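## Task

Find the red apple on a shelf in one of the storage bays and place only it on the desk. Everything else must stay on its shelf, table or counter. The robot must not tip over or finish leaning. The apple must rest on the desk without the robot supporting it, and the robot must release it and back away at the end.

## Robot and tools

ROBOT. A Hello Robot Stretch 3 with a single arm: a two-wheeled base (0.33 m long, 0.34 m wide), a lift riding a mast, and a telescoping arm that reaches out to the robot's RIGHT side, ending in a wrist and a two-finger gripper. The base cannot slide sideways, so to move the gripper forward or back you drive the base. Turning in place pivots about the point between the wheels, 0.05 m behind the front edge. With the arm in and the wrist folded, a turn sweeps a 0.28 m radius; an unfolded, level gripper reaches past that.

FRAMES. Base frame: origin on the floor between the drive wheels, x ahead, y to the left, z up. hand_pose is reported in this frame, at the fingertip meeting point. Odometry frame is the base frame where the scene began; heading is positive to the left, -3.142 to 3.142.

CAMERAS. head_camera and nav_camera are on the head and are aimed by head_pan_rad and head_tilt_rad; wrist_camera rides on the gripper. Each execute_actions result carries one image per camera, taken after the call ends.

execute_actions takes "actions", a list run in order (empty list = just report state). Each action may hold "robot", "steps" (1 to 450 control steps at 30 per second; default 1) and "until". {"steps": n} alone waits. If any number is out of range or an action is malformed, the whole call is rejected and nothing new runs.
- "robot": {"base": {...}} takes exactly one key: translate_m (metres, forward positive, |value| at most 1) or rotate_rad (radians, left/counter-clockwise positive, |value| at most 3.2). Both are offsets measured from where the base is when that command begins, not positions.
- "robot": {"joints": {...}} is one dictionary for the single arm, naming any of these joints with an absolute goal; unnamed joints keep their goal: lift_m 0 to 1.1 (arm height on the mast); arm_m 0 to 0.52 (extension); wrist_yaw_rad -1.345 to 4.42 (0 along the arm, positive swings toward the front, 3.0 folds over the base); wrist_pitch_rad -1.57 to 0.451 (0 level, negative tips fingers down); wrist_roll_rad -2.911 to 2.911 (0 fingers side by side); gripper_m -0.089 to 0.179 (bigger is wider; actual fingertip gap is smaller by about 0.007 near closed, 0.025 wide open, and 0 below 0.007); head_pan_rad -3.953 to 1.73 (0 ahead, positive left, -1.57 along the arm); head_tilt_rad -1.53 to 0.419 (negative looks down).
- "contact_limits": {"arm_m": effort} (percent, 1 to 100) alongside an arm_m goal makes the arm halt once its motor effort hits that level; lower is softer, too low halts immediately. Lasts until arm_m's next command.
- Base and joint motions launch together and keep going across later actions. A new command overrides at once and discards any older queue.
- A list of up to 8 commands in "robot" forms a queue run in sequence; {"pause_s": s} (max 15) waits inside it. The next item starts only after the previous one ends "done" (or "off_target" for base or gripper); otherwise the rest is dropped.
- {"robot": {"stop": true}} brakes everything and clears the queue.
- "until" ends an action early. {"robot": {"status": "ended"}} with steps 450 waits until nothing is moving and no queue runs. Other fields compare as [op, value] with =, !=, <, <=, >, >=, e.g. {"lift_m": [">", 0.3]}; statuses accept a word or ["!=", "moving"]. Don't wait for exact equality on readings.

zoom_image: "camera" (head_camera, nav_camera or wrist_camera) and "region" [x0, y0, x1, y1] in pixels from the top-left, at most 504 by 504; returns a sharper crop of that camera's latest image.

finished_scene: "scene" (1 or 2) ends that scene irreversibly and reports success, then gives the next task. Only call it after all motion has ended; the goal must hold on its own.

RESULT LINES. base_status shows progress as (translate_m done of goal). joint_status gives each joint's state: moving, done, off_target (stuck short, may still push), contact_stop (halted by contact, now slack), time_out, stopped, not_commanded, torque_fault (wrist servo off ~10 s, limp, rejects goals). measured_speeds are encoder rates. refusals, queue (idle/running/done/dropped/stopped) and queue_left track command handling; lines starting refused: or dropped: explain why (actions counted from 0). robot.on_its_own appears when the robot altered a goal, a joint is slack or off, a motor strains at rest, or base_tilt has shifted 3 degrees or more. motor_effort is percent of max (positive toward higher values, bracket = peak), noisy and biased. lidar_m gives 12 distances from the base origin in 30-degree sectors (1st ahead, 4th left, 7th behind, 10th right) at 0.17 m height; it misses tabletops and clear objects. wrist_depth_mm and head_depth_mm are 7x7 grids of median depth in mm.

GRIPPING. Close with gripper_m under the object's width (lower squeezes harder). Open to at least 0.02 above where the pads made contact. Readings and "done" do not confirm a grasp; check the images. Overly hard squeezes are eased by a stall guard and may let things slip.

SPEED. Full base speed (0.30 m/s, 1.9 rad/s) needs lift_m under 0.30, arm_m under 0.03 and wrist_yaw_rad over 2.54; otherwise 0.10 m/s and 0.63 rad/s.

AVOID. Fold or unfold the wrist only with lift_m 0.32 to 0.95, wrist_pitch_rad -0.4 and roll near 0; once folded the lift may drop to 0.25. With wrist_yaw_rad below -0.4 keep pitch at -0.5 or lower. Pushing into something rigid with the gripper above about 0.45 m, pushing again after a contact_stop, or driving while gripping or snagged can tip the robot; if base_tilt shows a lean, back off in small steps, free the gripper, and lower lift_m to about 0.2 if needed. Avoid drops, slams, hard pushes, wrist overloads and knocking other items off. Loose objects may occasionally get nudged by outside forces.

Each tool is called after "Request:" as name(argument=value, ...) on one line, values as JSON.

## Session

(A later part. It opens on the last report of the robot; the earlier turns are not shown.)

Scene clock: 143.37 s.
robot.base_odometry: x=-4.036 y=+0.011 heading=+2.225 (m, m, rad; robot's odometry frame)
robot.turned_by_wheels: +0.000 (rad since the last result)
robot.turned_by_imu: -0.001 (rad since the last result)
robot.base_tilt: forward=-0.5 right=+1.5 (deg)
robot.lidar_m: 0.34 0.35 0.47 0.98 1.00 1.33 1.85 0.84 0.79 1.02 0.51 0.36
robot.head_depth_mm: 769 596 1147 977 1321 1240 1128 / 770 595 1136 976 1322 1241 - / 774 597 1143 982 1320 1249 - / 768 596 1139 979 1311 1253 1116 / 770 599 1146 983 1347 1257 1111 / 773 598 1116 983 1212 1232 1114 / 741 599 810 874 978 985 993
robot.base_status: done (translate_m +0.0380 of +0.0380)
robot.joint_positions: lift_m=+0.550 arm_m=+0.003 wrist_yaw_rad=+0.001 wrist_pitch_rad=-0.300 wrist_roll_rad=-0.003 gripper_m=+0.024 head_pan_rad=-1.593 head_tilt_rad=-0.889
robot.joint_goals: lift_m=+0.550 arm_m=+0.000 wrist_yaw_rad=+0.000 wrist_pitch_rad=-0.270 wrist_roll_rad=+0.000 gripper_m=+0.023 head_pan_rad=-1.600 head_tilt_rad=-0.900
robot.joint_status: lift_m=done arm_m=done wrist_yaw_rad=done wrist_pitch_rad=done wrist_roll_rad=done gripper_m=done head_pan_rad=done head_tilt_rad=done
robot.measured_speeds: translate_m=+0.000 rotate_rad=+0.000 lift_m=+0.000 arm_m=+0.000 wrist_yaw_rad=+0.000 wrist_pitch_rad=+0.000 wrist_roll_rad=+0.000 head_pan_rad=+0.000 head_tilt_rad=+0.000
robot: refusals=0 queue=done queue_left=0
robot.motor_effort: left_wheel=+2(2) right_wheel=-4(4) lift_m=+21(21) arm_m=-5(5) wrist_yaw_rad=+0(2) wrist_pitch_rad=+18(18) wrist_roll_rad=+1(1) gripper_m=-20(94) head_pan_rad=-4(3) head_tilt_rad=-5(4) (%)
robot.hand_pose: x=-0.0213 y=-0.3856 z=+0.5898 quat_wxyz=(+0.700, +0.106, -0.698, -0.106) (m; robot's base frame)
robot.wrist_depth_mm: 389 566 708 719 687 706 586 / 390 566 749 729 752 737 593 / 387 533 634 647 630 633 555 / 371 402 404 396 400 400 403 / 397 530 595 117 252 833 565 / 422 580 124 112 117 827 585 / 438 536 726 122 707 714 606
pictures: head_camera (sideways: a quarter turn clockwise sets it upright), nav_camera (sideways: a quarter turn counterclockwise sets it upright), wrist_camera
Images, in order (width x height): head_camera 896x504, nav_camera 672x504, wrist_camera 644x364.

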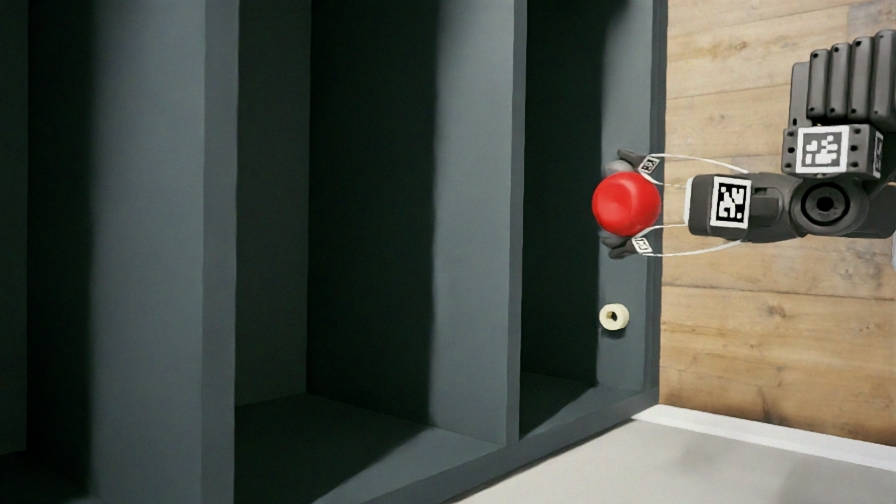

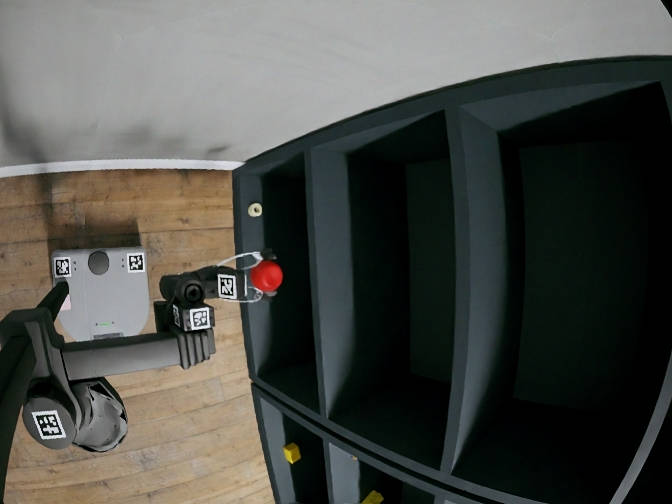

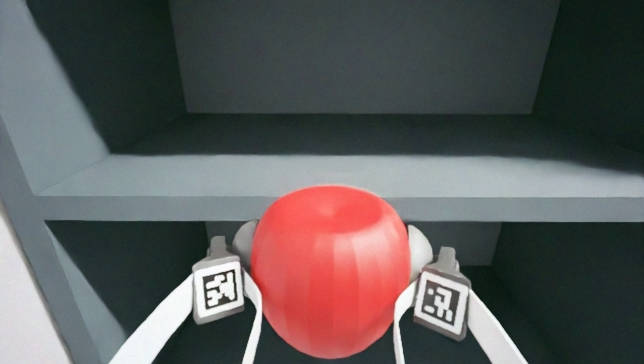

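Request:
execute_actions(actions=[{"robot":[{"base":{"translate_m":-1.0},"joints":{"wrist_yaw_rad":1.0,"head_pan_rad":-2.6,"head_tilt_rad":-0.6}},{"base":{"translate_m":-0.7},"joints":{"lift_m":1.05}},{"base":{"rotate_rad":-2.2},"joints":{"head_pan_rad":-0.7}}],"steps":450,"until":{"robot":{"status":"ended"}}},{"steps":450,"until":{"robot":{"status":"ended"}}}])

Scene clock: 191.27 s.
robot.base_odometry: x=-3.003 y=-1.338 heading=+0.025 (m, m, rad; robot's odometry frame)
robot.turned_by_wheels: -2.200 (rad since the last result)
robot.turned_by_imu: -2.212 (rad since the last result)
robot.base_tilt: forward=-0.5 right=+1.4 (deg)
robot.lidar_m: 2.18 2.01 0.66 1.22 2.02 1.50 0.99 0.91 0.46 0.54 1.33 1.08
robot.head_depth_mm: 1381 1438 1031 1754 296 1461 1240 / 1416 1496 1103 1886 1723 1474 1239 / 1464 1542 1099 1911 1738 1461 1233 / 1505 1548 1843 1449 1740 1464 1231 / 1546 1546 1907 2053 1732 1469 1234 / 1592 1533 1557 2012 1798 1457 1225 / 1641 1715 2047 2215 1788 1450 1226
robot.base_status: done (rotate_rad -2.1999 of -2.2000)
robot.joint_positions: lift_m=+1.050 arm_m=+0.003 wrist_yaw_rad=+0.998 wrist_pitch_rad=-0.300 wrist_roll_rad=-0.003 gripper_m=+0.024 head_pan_rad=-0.707 head_tilt_rad=-0.606
robot.joint_goals: lift_m=+1.050 arm_m=+0.000 wrist_yaw_rad=+1.000 wrist_pitch_rad=-0.270 wrist_roll_rad=+0.000 gripper_m=+0.023 head_pan_rad=-0.700 head_tilt_rad=-0.600
robot.joint_status: lift_m=done arm_m=done wrist_yaw_rad=done wrist_pitch_rad=done wrist_roll_rad=done gripper_m=done head_pan_rad=done head_tilt_rad=done
robot.measured_speeds: translate_m=+0.000 rotate_rad=+0.000 lift_m=+0.000 arm_m=+0.000 wrist_yaw_rad=+0.000 wrist_pitch_rad=+0.000 wrist_roll_rad=+0.000 head_pan_rad=+0.000 head_tilt_rad=+0.000
robot: refusals=0 queue=done queue_left=0
robot.motor_effort: left_wheel=+1(5) right_wheel=-2(6) lift_m=+21(21) arm_m=-5(5) wrist_yaw_rad=+1(3) wrist_pitch_rad=+18(18) wrist_roll_rad=+1(1) gripper_m=-20(20) head_pan_rad=+4(49) head_tilt_rad=+3(22) (%)
robot.hand_pose: x=+0.1783 y=-0.2768 z=+1.0898 quat_wxyz=(+0.666, +0.427, -0.562, +0.242) (m; robot's base frame)
robot.wrist_depth_mm: - - - - - - - / - - - - - - - / - - - 944 919 970 958 / - - - - - - 701 / - - - 117 - - - / - - 124 112 117 - - / - - - 122 - - -
pictures: head_camera (sideways: a quarter turn clockwise sets it upright), nav_camera (sideways: a quarter turn counterclockwise sets it upright), wrist_camera
Images, in order (width x height): head_camera 896x504, nav_camera 672x504, wrist_camera 644x364.

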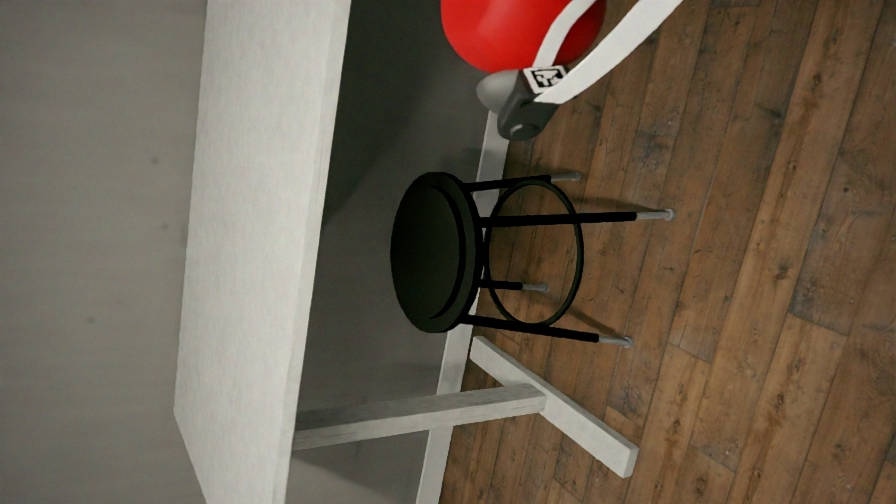

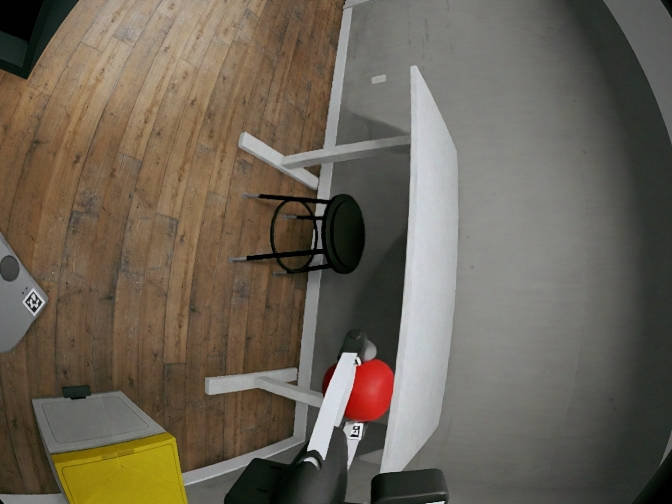

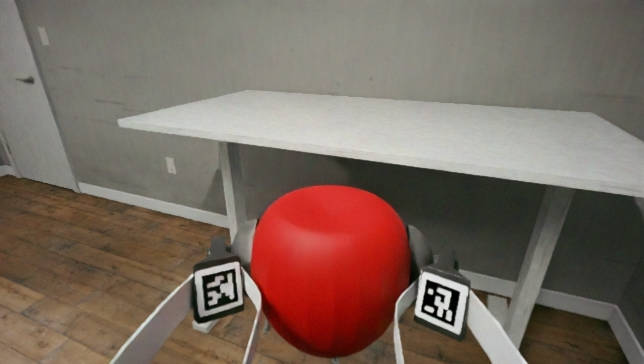

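Request:
execute_actions(actions=[{"robot":[{"base":{"translate_m":0.7},"joints":{"lift_m":1.09}},{"base":{"rotate_rad":0.55},"joints":{"head_pan_rad":-1.6,"wrist_yaw_rad":0}},{"joints":{"arm_m":0.3}}],"steps":450,"until":{"robot":{"status":"ended"}}}])

Scene clock: 218.43 s.
robot.base_odometry: x=-2.303 y=-1.321 heading=+0.575 (m, m, rad; robot's odometry frame)
robot.turned_by_wheels: +0.550 (rad since the last result)
robot.turned_by_imu: +0.549 (rad since the last result)
robot.base_tilt: forward=-0.5 right=+1.5 (deg)
robot.lidar_m: 3.26 1.57 0.63 0.60 2.34 1.57 0.96 1.48 0.71 0.65 0.88 1.68
robot.head_depth_mm: 1126 1210 907 633 1684 1475 1237 / - - 902 632 1029 1354 1208 / 1048 - 846 631 1031 1388 1235 / 1083 1180 894 627 1092 1391 1209 / 1079 1173 892 625 1667 1465 1234 / 1071 1170 884 626 1635 1349 1221 / 1067 1166 884 621 1608 1454 1236
robot.base_status: done (rotate_rad +0.5499 of +0.5500)
robot.joint_positions: lift_m=+1.090 arm_m=+0.300 wrist_yaw_rad=+0.001 wrist_pitch_rad=-0.301 wrist_roll_rad=-0.003 gripper_m=+0.024 head_pan_rad=-1.593 head_tilt_rad=-0.606
robot.joint_goals: lift_m=+1.090 arm_m=+0.300 wrist_yaw_rad=+0.000 wrist_pitch_rad=-0.270 wrist_roll_rad=+0.000 gripper_m=+0.023 head_pan_rad=-1.600 head_tilt_rad=-0.600
robot.joint_status: lift_m=done arm_m=done wrist_yaw_rad=done wrist_pitch_rad=done wrist_roll_rad=done gripper_m=done head_pan_rad=done head_tilt_rad=done
robot.measured_speeds: translate_m=+0.000 rotate_rad=+0.000 lift_m=+0.000 arm_m=+0.000 wrist_yaw_rad=+0.000 wrist_pitch_rad=+0.000 wrist_roll_rad=+0.000 head_pan_rad=+0.000 head_tilt_rad=+0.000
robot: refusals=0 queue=done queue_left=0
robot.motor_effort: left_wheel=-3(7) right_wheel=+2(6) lift_m=+21(21) arm_m=+3(3) wrist_yaw_rad=-1(3) wrist_pitch_rad=+18(18) wrist_roll_rad=+1(1) gripper_m=-19(20) head_pan_rad=-4(48) head_tilt_rad=+2(4) (%)
robot.hand_pose: x=-0.0212 y=-0.6822 z=+1.1297 quat_wxyz=(+0.700, +0.107, -0.698, -0.106) (m; robot's base frame)
robot.wrist_depth_mm: 653 664 692 703 709 714 725 / 686 717 730 741 766 753 780 / 736 754 795 800 814 804 850 / 789 689 696 705 698 702 698 / 514 523 504 117 310 511 510 / 400 405 124 112 117 406 403 / 332 334 329 122 323 332 332
pictures: head_camera (sideways: a quarter turn clockwise sets it upright), nav_camera (sideways: a quarter turn counterclockwise sets it upright), wrist_camera
Images, in order (width x height): head_camera 896x504, nav_camera 672x504, wrist_camera 644x364.

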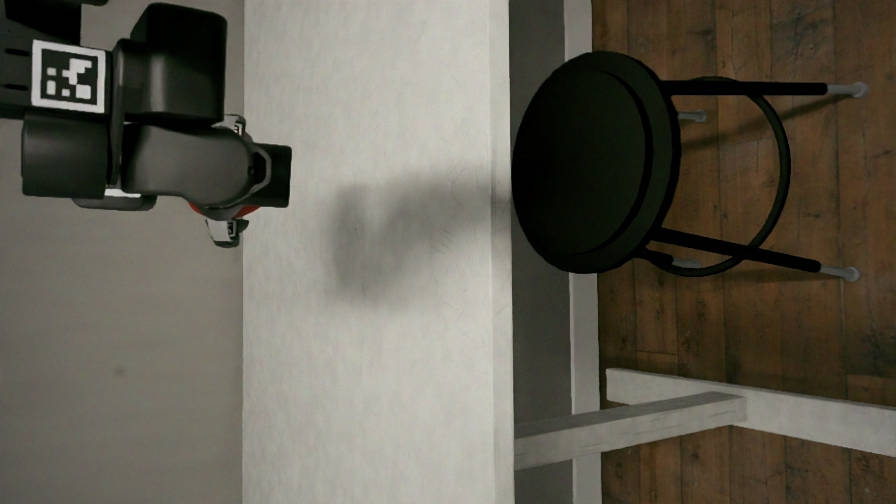

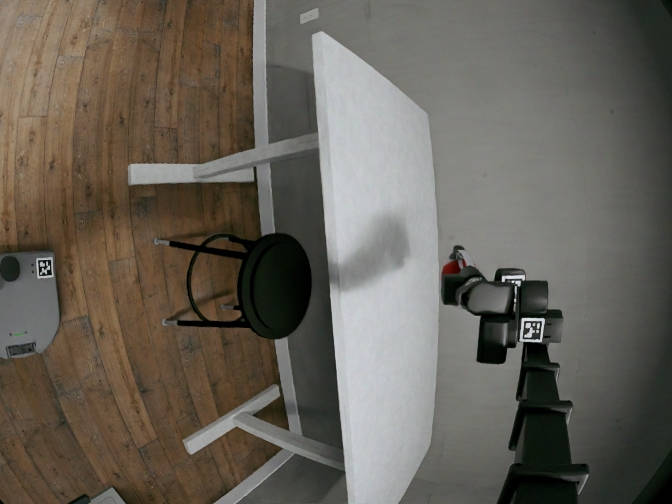

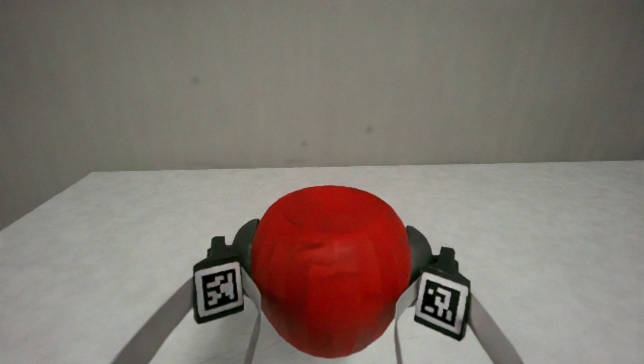

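Request:
execute_actions(actions=[{"robot":{"joints":{"lift_m":0.95,"arm_m":0.4}},"steps":450,"until":{"robot":{"status":"ended"}}}])

Scene clock: 226.00 s.
robot.base_odometry: x=-2.303 y=-1.321 heading=+0.575 (m, m, rad; robot's odometry frame)
robot.turned_by_wheels: +0.000 (rad since the last result)
robot.turned_by_imu: -0.001 (rad since the last result)
robot.base_tilt: forward=-0.4 right=+1.5 (deg)
robot.lidar_m: 3.26 1.57 0.63 0.59 2.34 1.56 0.97 1.48 0.71 0.66 0.88 1.68
robot.head_depth_mm: 1091 1201 - 607 1677 1482 1239 / 1092 1189 - 632 1037 1354 1206 / 1089 1185 - 629 1029 1388 1238 / 1080 1185 896 626 1086 1392 1206 / 1080 1175 893 627 1661 1463 1225 / 1070 1167 889 624 1623 1344 1225 / 1070 1168 883 622 1627 1459 1222
robot.base_status: done (rotate_rad +0.5499 of +0.5500)
robot.joint_positions: lift_m=+0.950 arm_m=+0.400 wrist_yaw_rad=+0.001 wrist_pitch_rad=-0.301 wrist_roll_rad=-0.003 gripper_m=+0.024 head_pan_rad=-1.593 head_tilt_rad=-0.606
robot.joint_goals: lift_m=+0.950 arm_m=+0.400 wrist_yaw_rad=+0.000 wrist_pitch_rad=-0.270 wrist_roll_rad=+0.000 gripper_m=+0.023 head_pan_rad=-1.600 head_tilt_rad=-0.600
robot.joint_status: lift_m=done arm_m=done wrist_yaw_rad=done wrist_pitch_rad=done wrist_roll_rad=done gripper_m=done head_pan_rad=done head_tilt_rad=done
robot.measured_speeds: translate_m=+0.000 rotate_rad=+0.000 lift_m=+0.000 arm_m=+0.000 wrist_yaw_rad=+0.000 wrist_pitch_rad=+0.000 wrist_roll_rad=+0.000 head_pan_rad=+0.000 head_tilt_rad=+0.000
robot: refusals=0 queue=done queue_left=0
robot.motor_effort: left_wheel=-3(2) right_wheel=+1(2) lift_m=+18(20) arm_m=+3(3) wrist_yaw_rad=-1(1) wrist_pitch_rad=+18(18) wrist_roll_rad=+1(1) gripper_m=-20(20) head_pan_rad=-4(4) head_tilt_rad=+3(3) (%)
robot.hand_pose: x=-0.0212 y=-0.7822 z=+0.9898 quat_wxyz=(+0.700, +0.107, -0.698, -0.106) (m; robot's base frame)
robot.wrist_depth_mm: 573 589 606 592 617 632 651 / 616 616 630 635 670 667 671 / 554 556 565 565 554 559 558 / 353 355 356 356 353 355 355 / 259 259 263 117 189 259 261 / 203 202 124 112 117 206 205 / 169 168 166 122 164 169 169
pictures: head_camera (sideways: a quarter turn clockwise sets it upright), nav_camera (sideways: a quarter turn counterclockwise sets it upright), wrist_camera
Images, in order (width x height): head_camera 896x504, nav_camera 672x504, wrist_camera 644x364.

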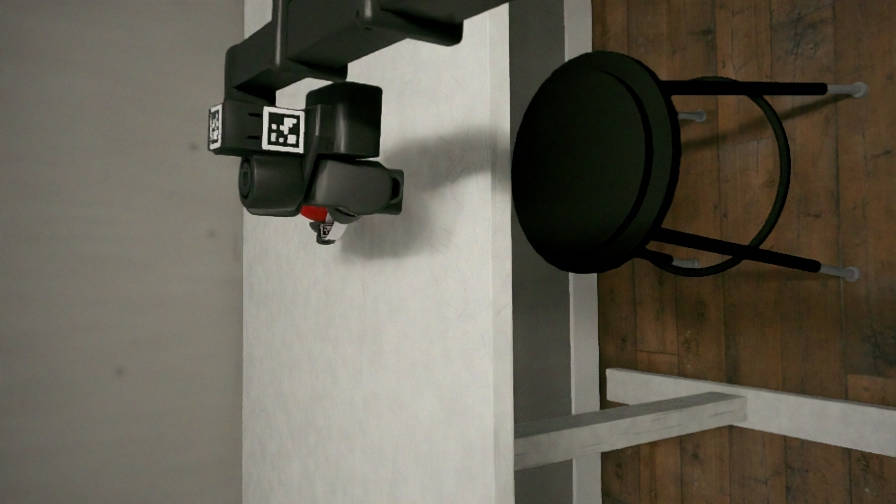

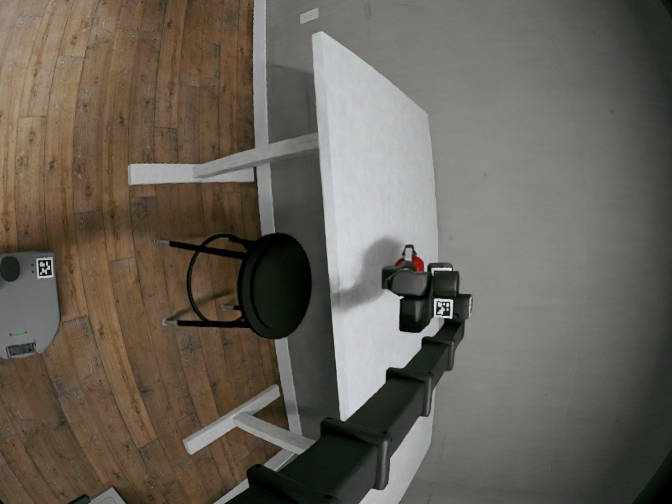

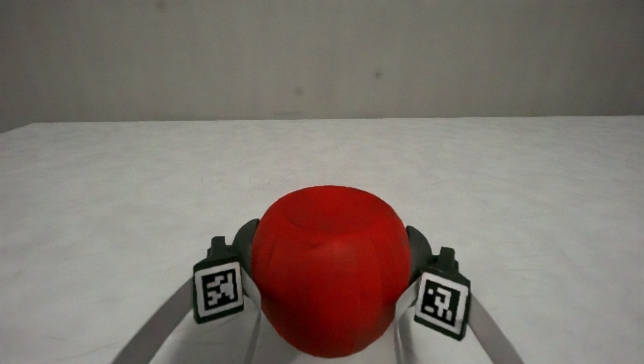

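Request:
execute_actions(actions=[{"robot":[{"joints":{"lift_m":0.939}},{"joints":{"gripper_m":0.14}},{"joints":{"arm_m":0.0,"lift_m":0.955}}],"steps":450,"until":{"robot":{"status":"ended"}}}])

Scene clock: 240.30 s.
robot.base_odometry: x=-2.303 y=-1.321 heading=+0.575 (m, m, rad; robot's odometry frame)
robot.turned_by_wheels: +0.000 (rad since the last result)
robot.turned_by_imu: -0.001 (rad since the last result)
robot.base_tilt: forward=-0.5 right=+1.5 (deg)
robot.lidar_m: 3.26 1.57 0.63 0.59 2.33 1.57 0.97 1.48 0.71 0.65 0.88 1.67
robot.head_depth_mm: 1099 1209 910 634 1661 - - / 1093 1191 904 633 1141 - - / 1087 1188 805 630 - - - / 1083 1176 893 629 1124 1377 1203 / 1083 1185 891 625 1664 1463 1234 / 1074 1164 886 625 1625 1351 1223 / 1067 1167 884 621 1614 1443 1227
robot.base_status: done (rotate_rad +0.5499 of +0.5500)
robot.joint_positions: lift_m=+0.955 arm_m=+0.003 wrist_yaw_rad=+0.001 wrist_pitch_rad=-0.291 wrist_roll_rad=-0.003 gripper_m=+0.140 head_pan_rad=-1.593 head_tilt_rad=-0.606
robot.joint_goals: lift_m=+0.955 arm_m=+0.000 wrist_yaw_rad=+0.000 wrist_pitch_rad=-0.270 wrist_roll_rad=+0.000 gripper_m=+0.140 head_pan_rad=-1.600 head_tilt_rad=-0.600
robot.joint_status: lift_m=done arm_m=done wrist_yaw_rad=done wrist_pitch_rad=done wrist_roll_rad=done gripper_m=done head_pan_rad=done head_tilt_rad=done
robot.measured_speeds: translate_m=+0.000 rotate_rad=+0.000 lift_m=+0.000 arm_m=+0.000 wrist_yaw_rad=+0.000 wrist_pitch_rad=+0.000 wrist_roll_rad=+0.000 head_pan_rad=+0.000 head_tilt_rad=+0.000
robot: refusals=0 queue=done queue_left=0
robot.motor_effort: left_wheel=-3(3) right_wheel=+2(3) lift_m=+20(22) arm_m=-4(5) wrist_yaw_rad=+0(1) wrist_pitch_rad=+12(18) wrist_roll_rad=+1(1) gripper_m=+0(83) head_pan_rad=-4(4) head_tilt_rad=+3(3) (%)
robot.hand_pose: x=-0.0213 y=-0.3865 z=+0.9970 quat_wxyz=(+0.701, +0.103, -0.698, -0.102) (m; robot's base frame)
robot.wrist_depth_mm: 892 934 931 939 984 - - / 968 976 971 - - - - / - 616 611 523 621 625 620 / 383 379 384 381 387 385 383 / 295 295 310 313 318 328 - / - - - 805 863 - - / - - - 685 665 - 968
pictures: head_camera (sideways: a quarter turn clockwise sets it upright), nav_camera (sideways: a quarter turn counterclockwise sets it upright), wrist_camera
Images, in order (width x height): head_camera 896x504, nav_camera 672x504, wrist_camera 644x364.

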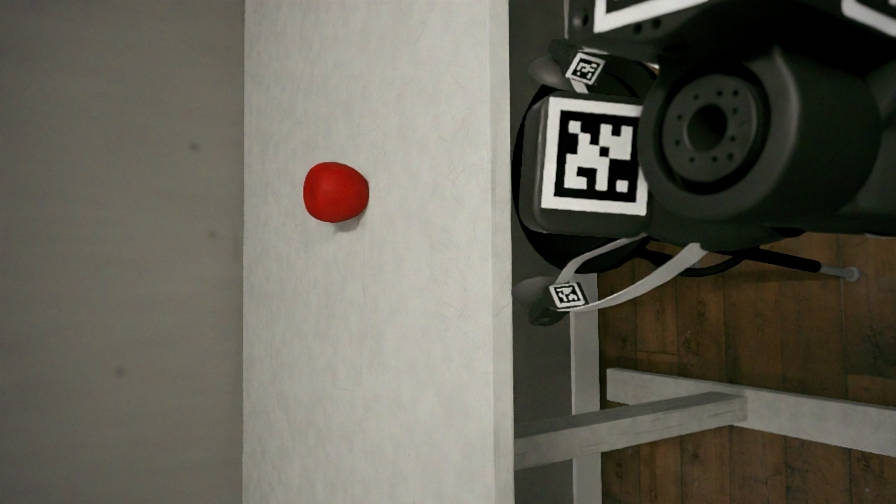

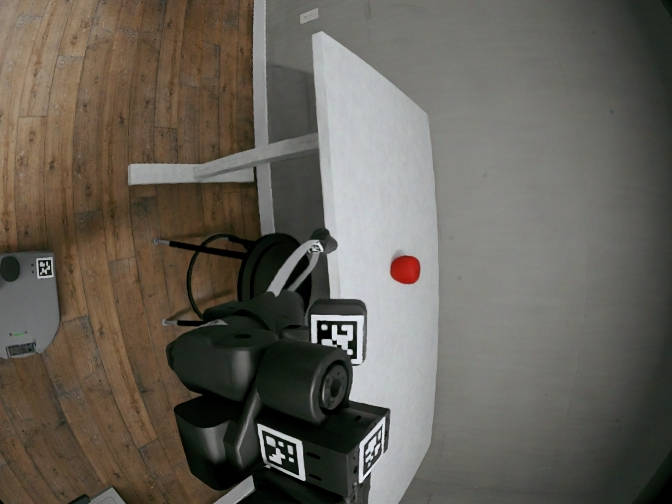

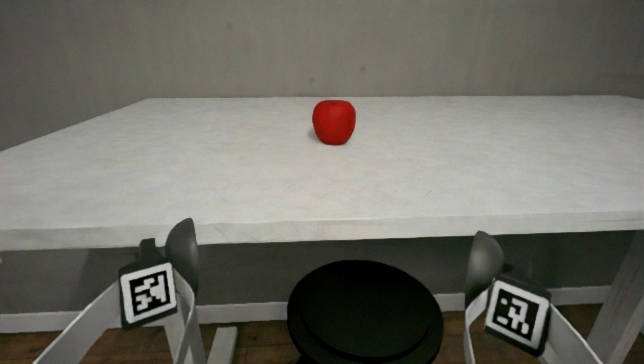

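Request:
finished_scene(scene=2)

The scene is finished: the task was done.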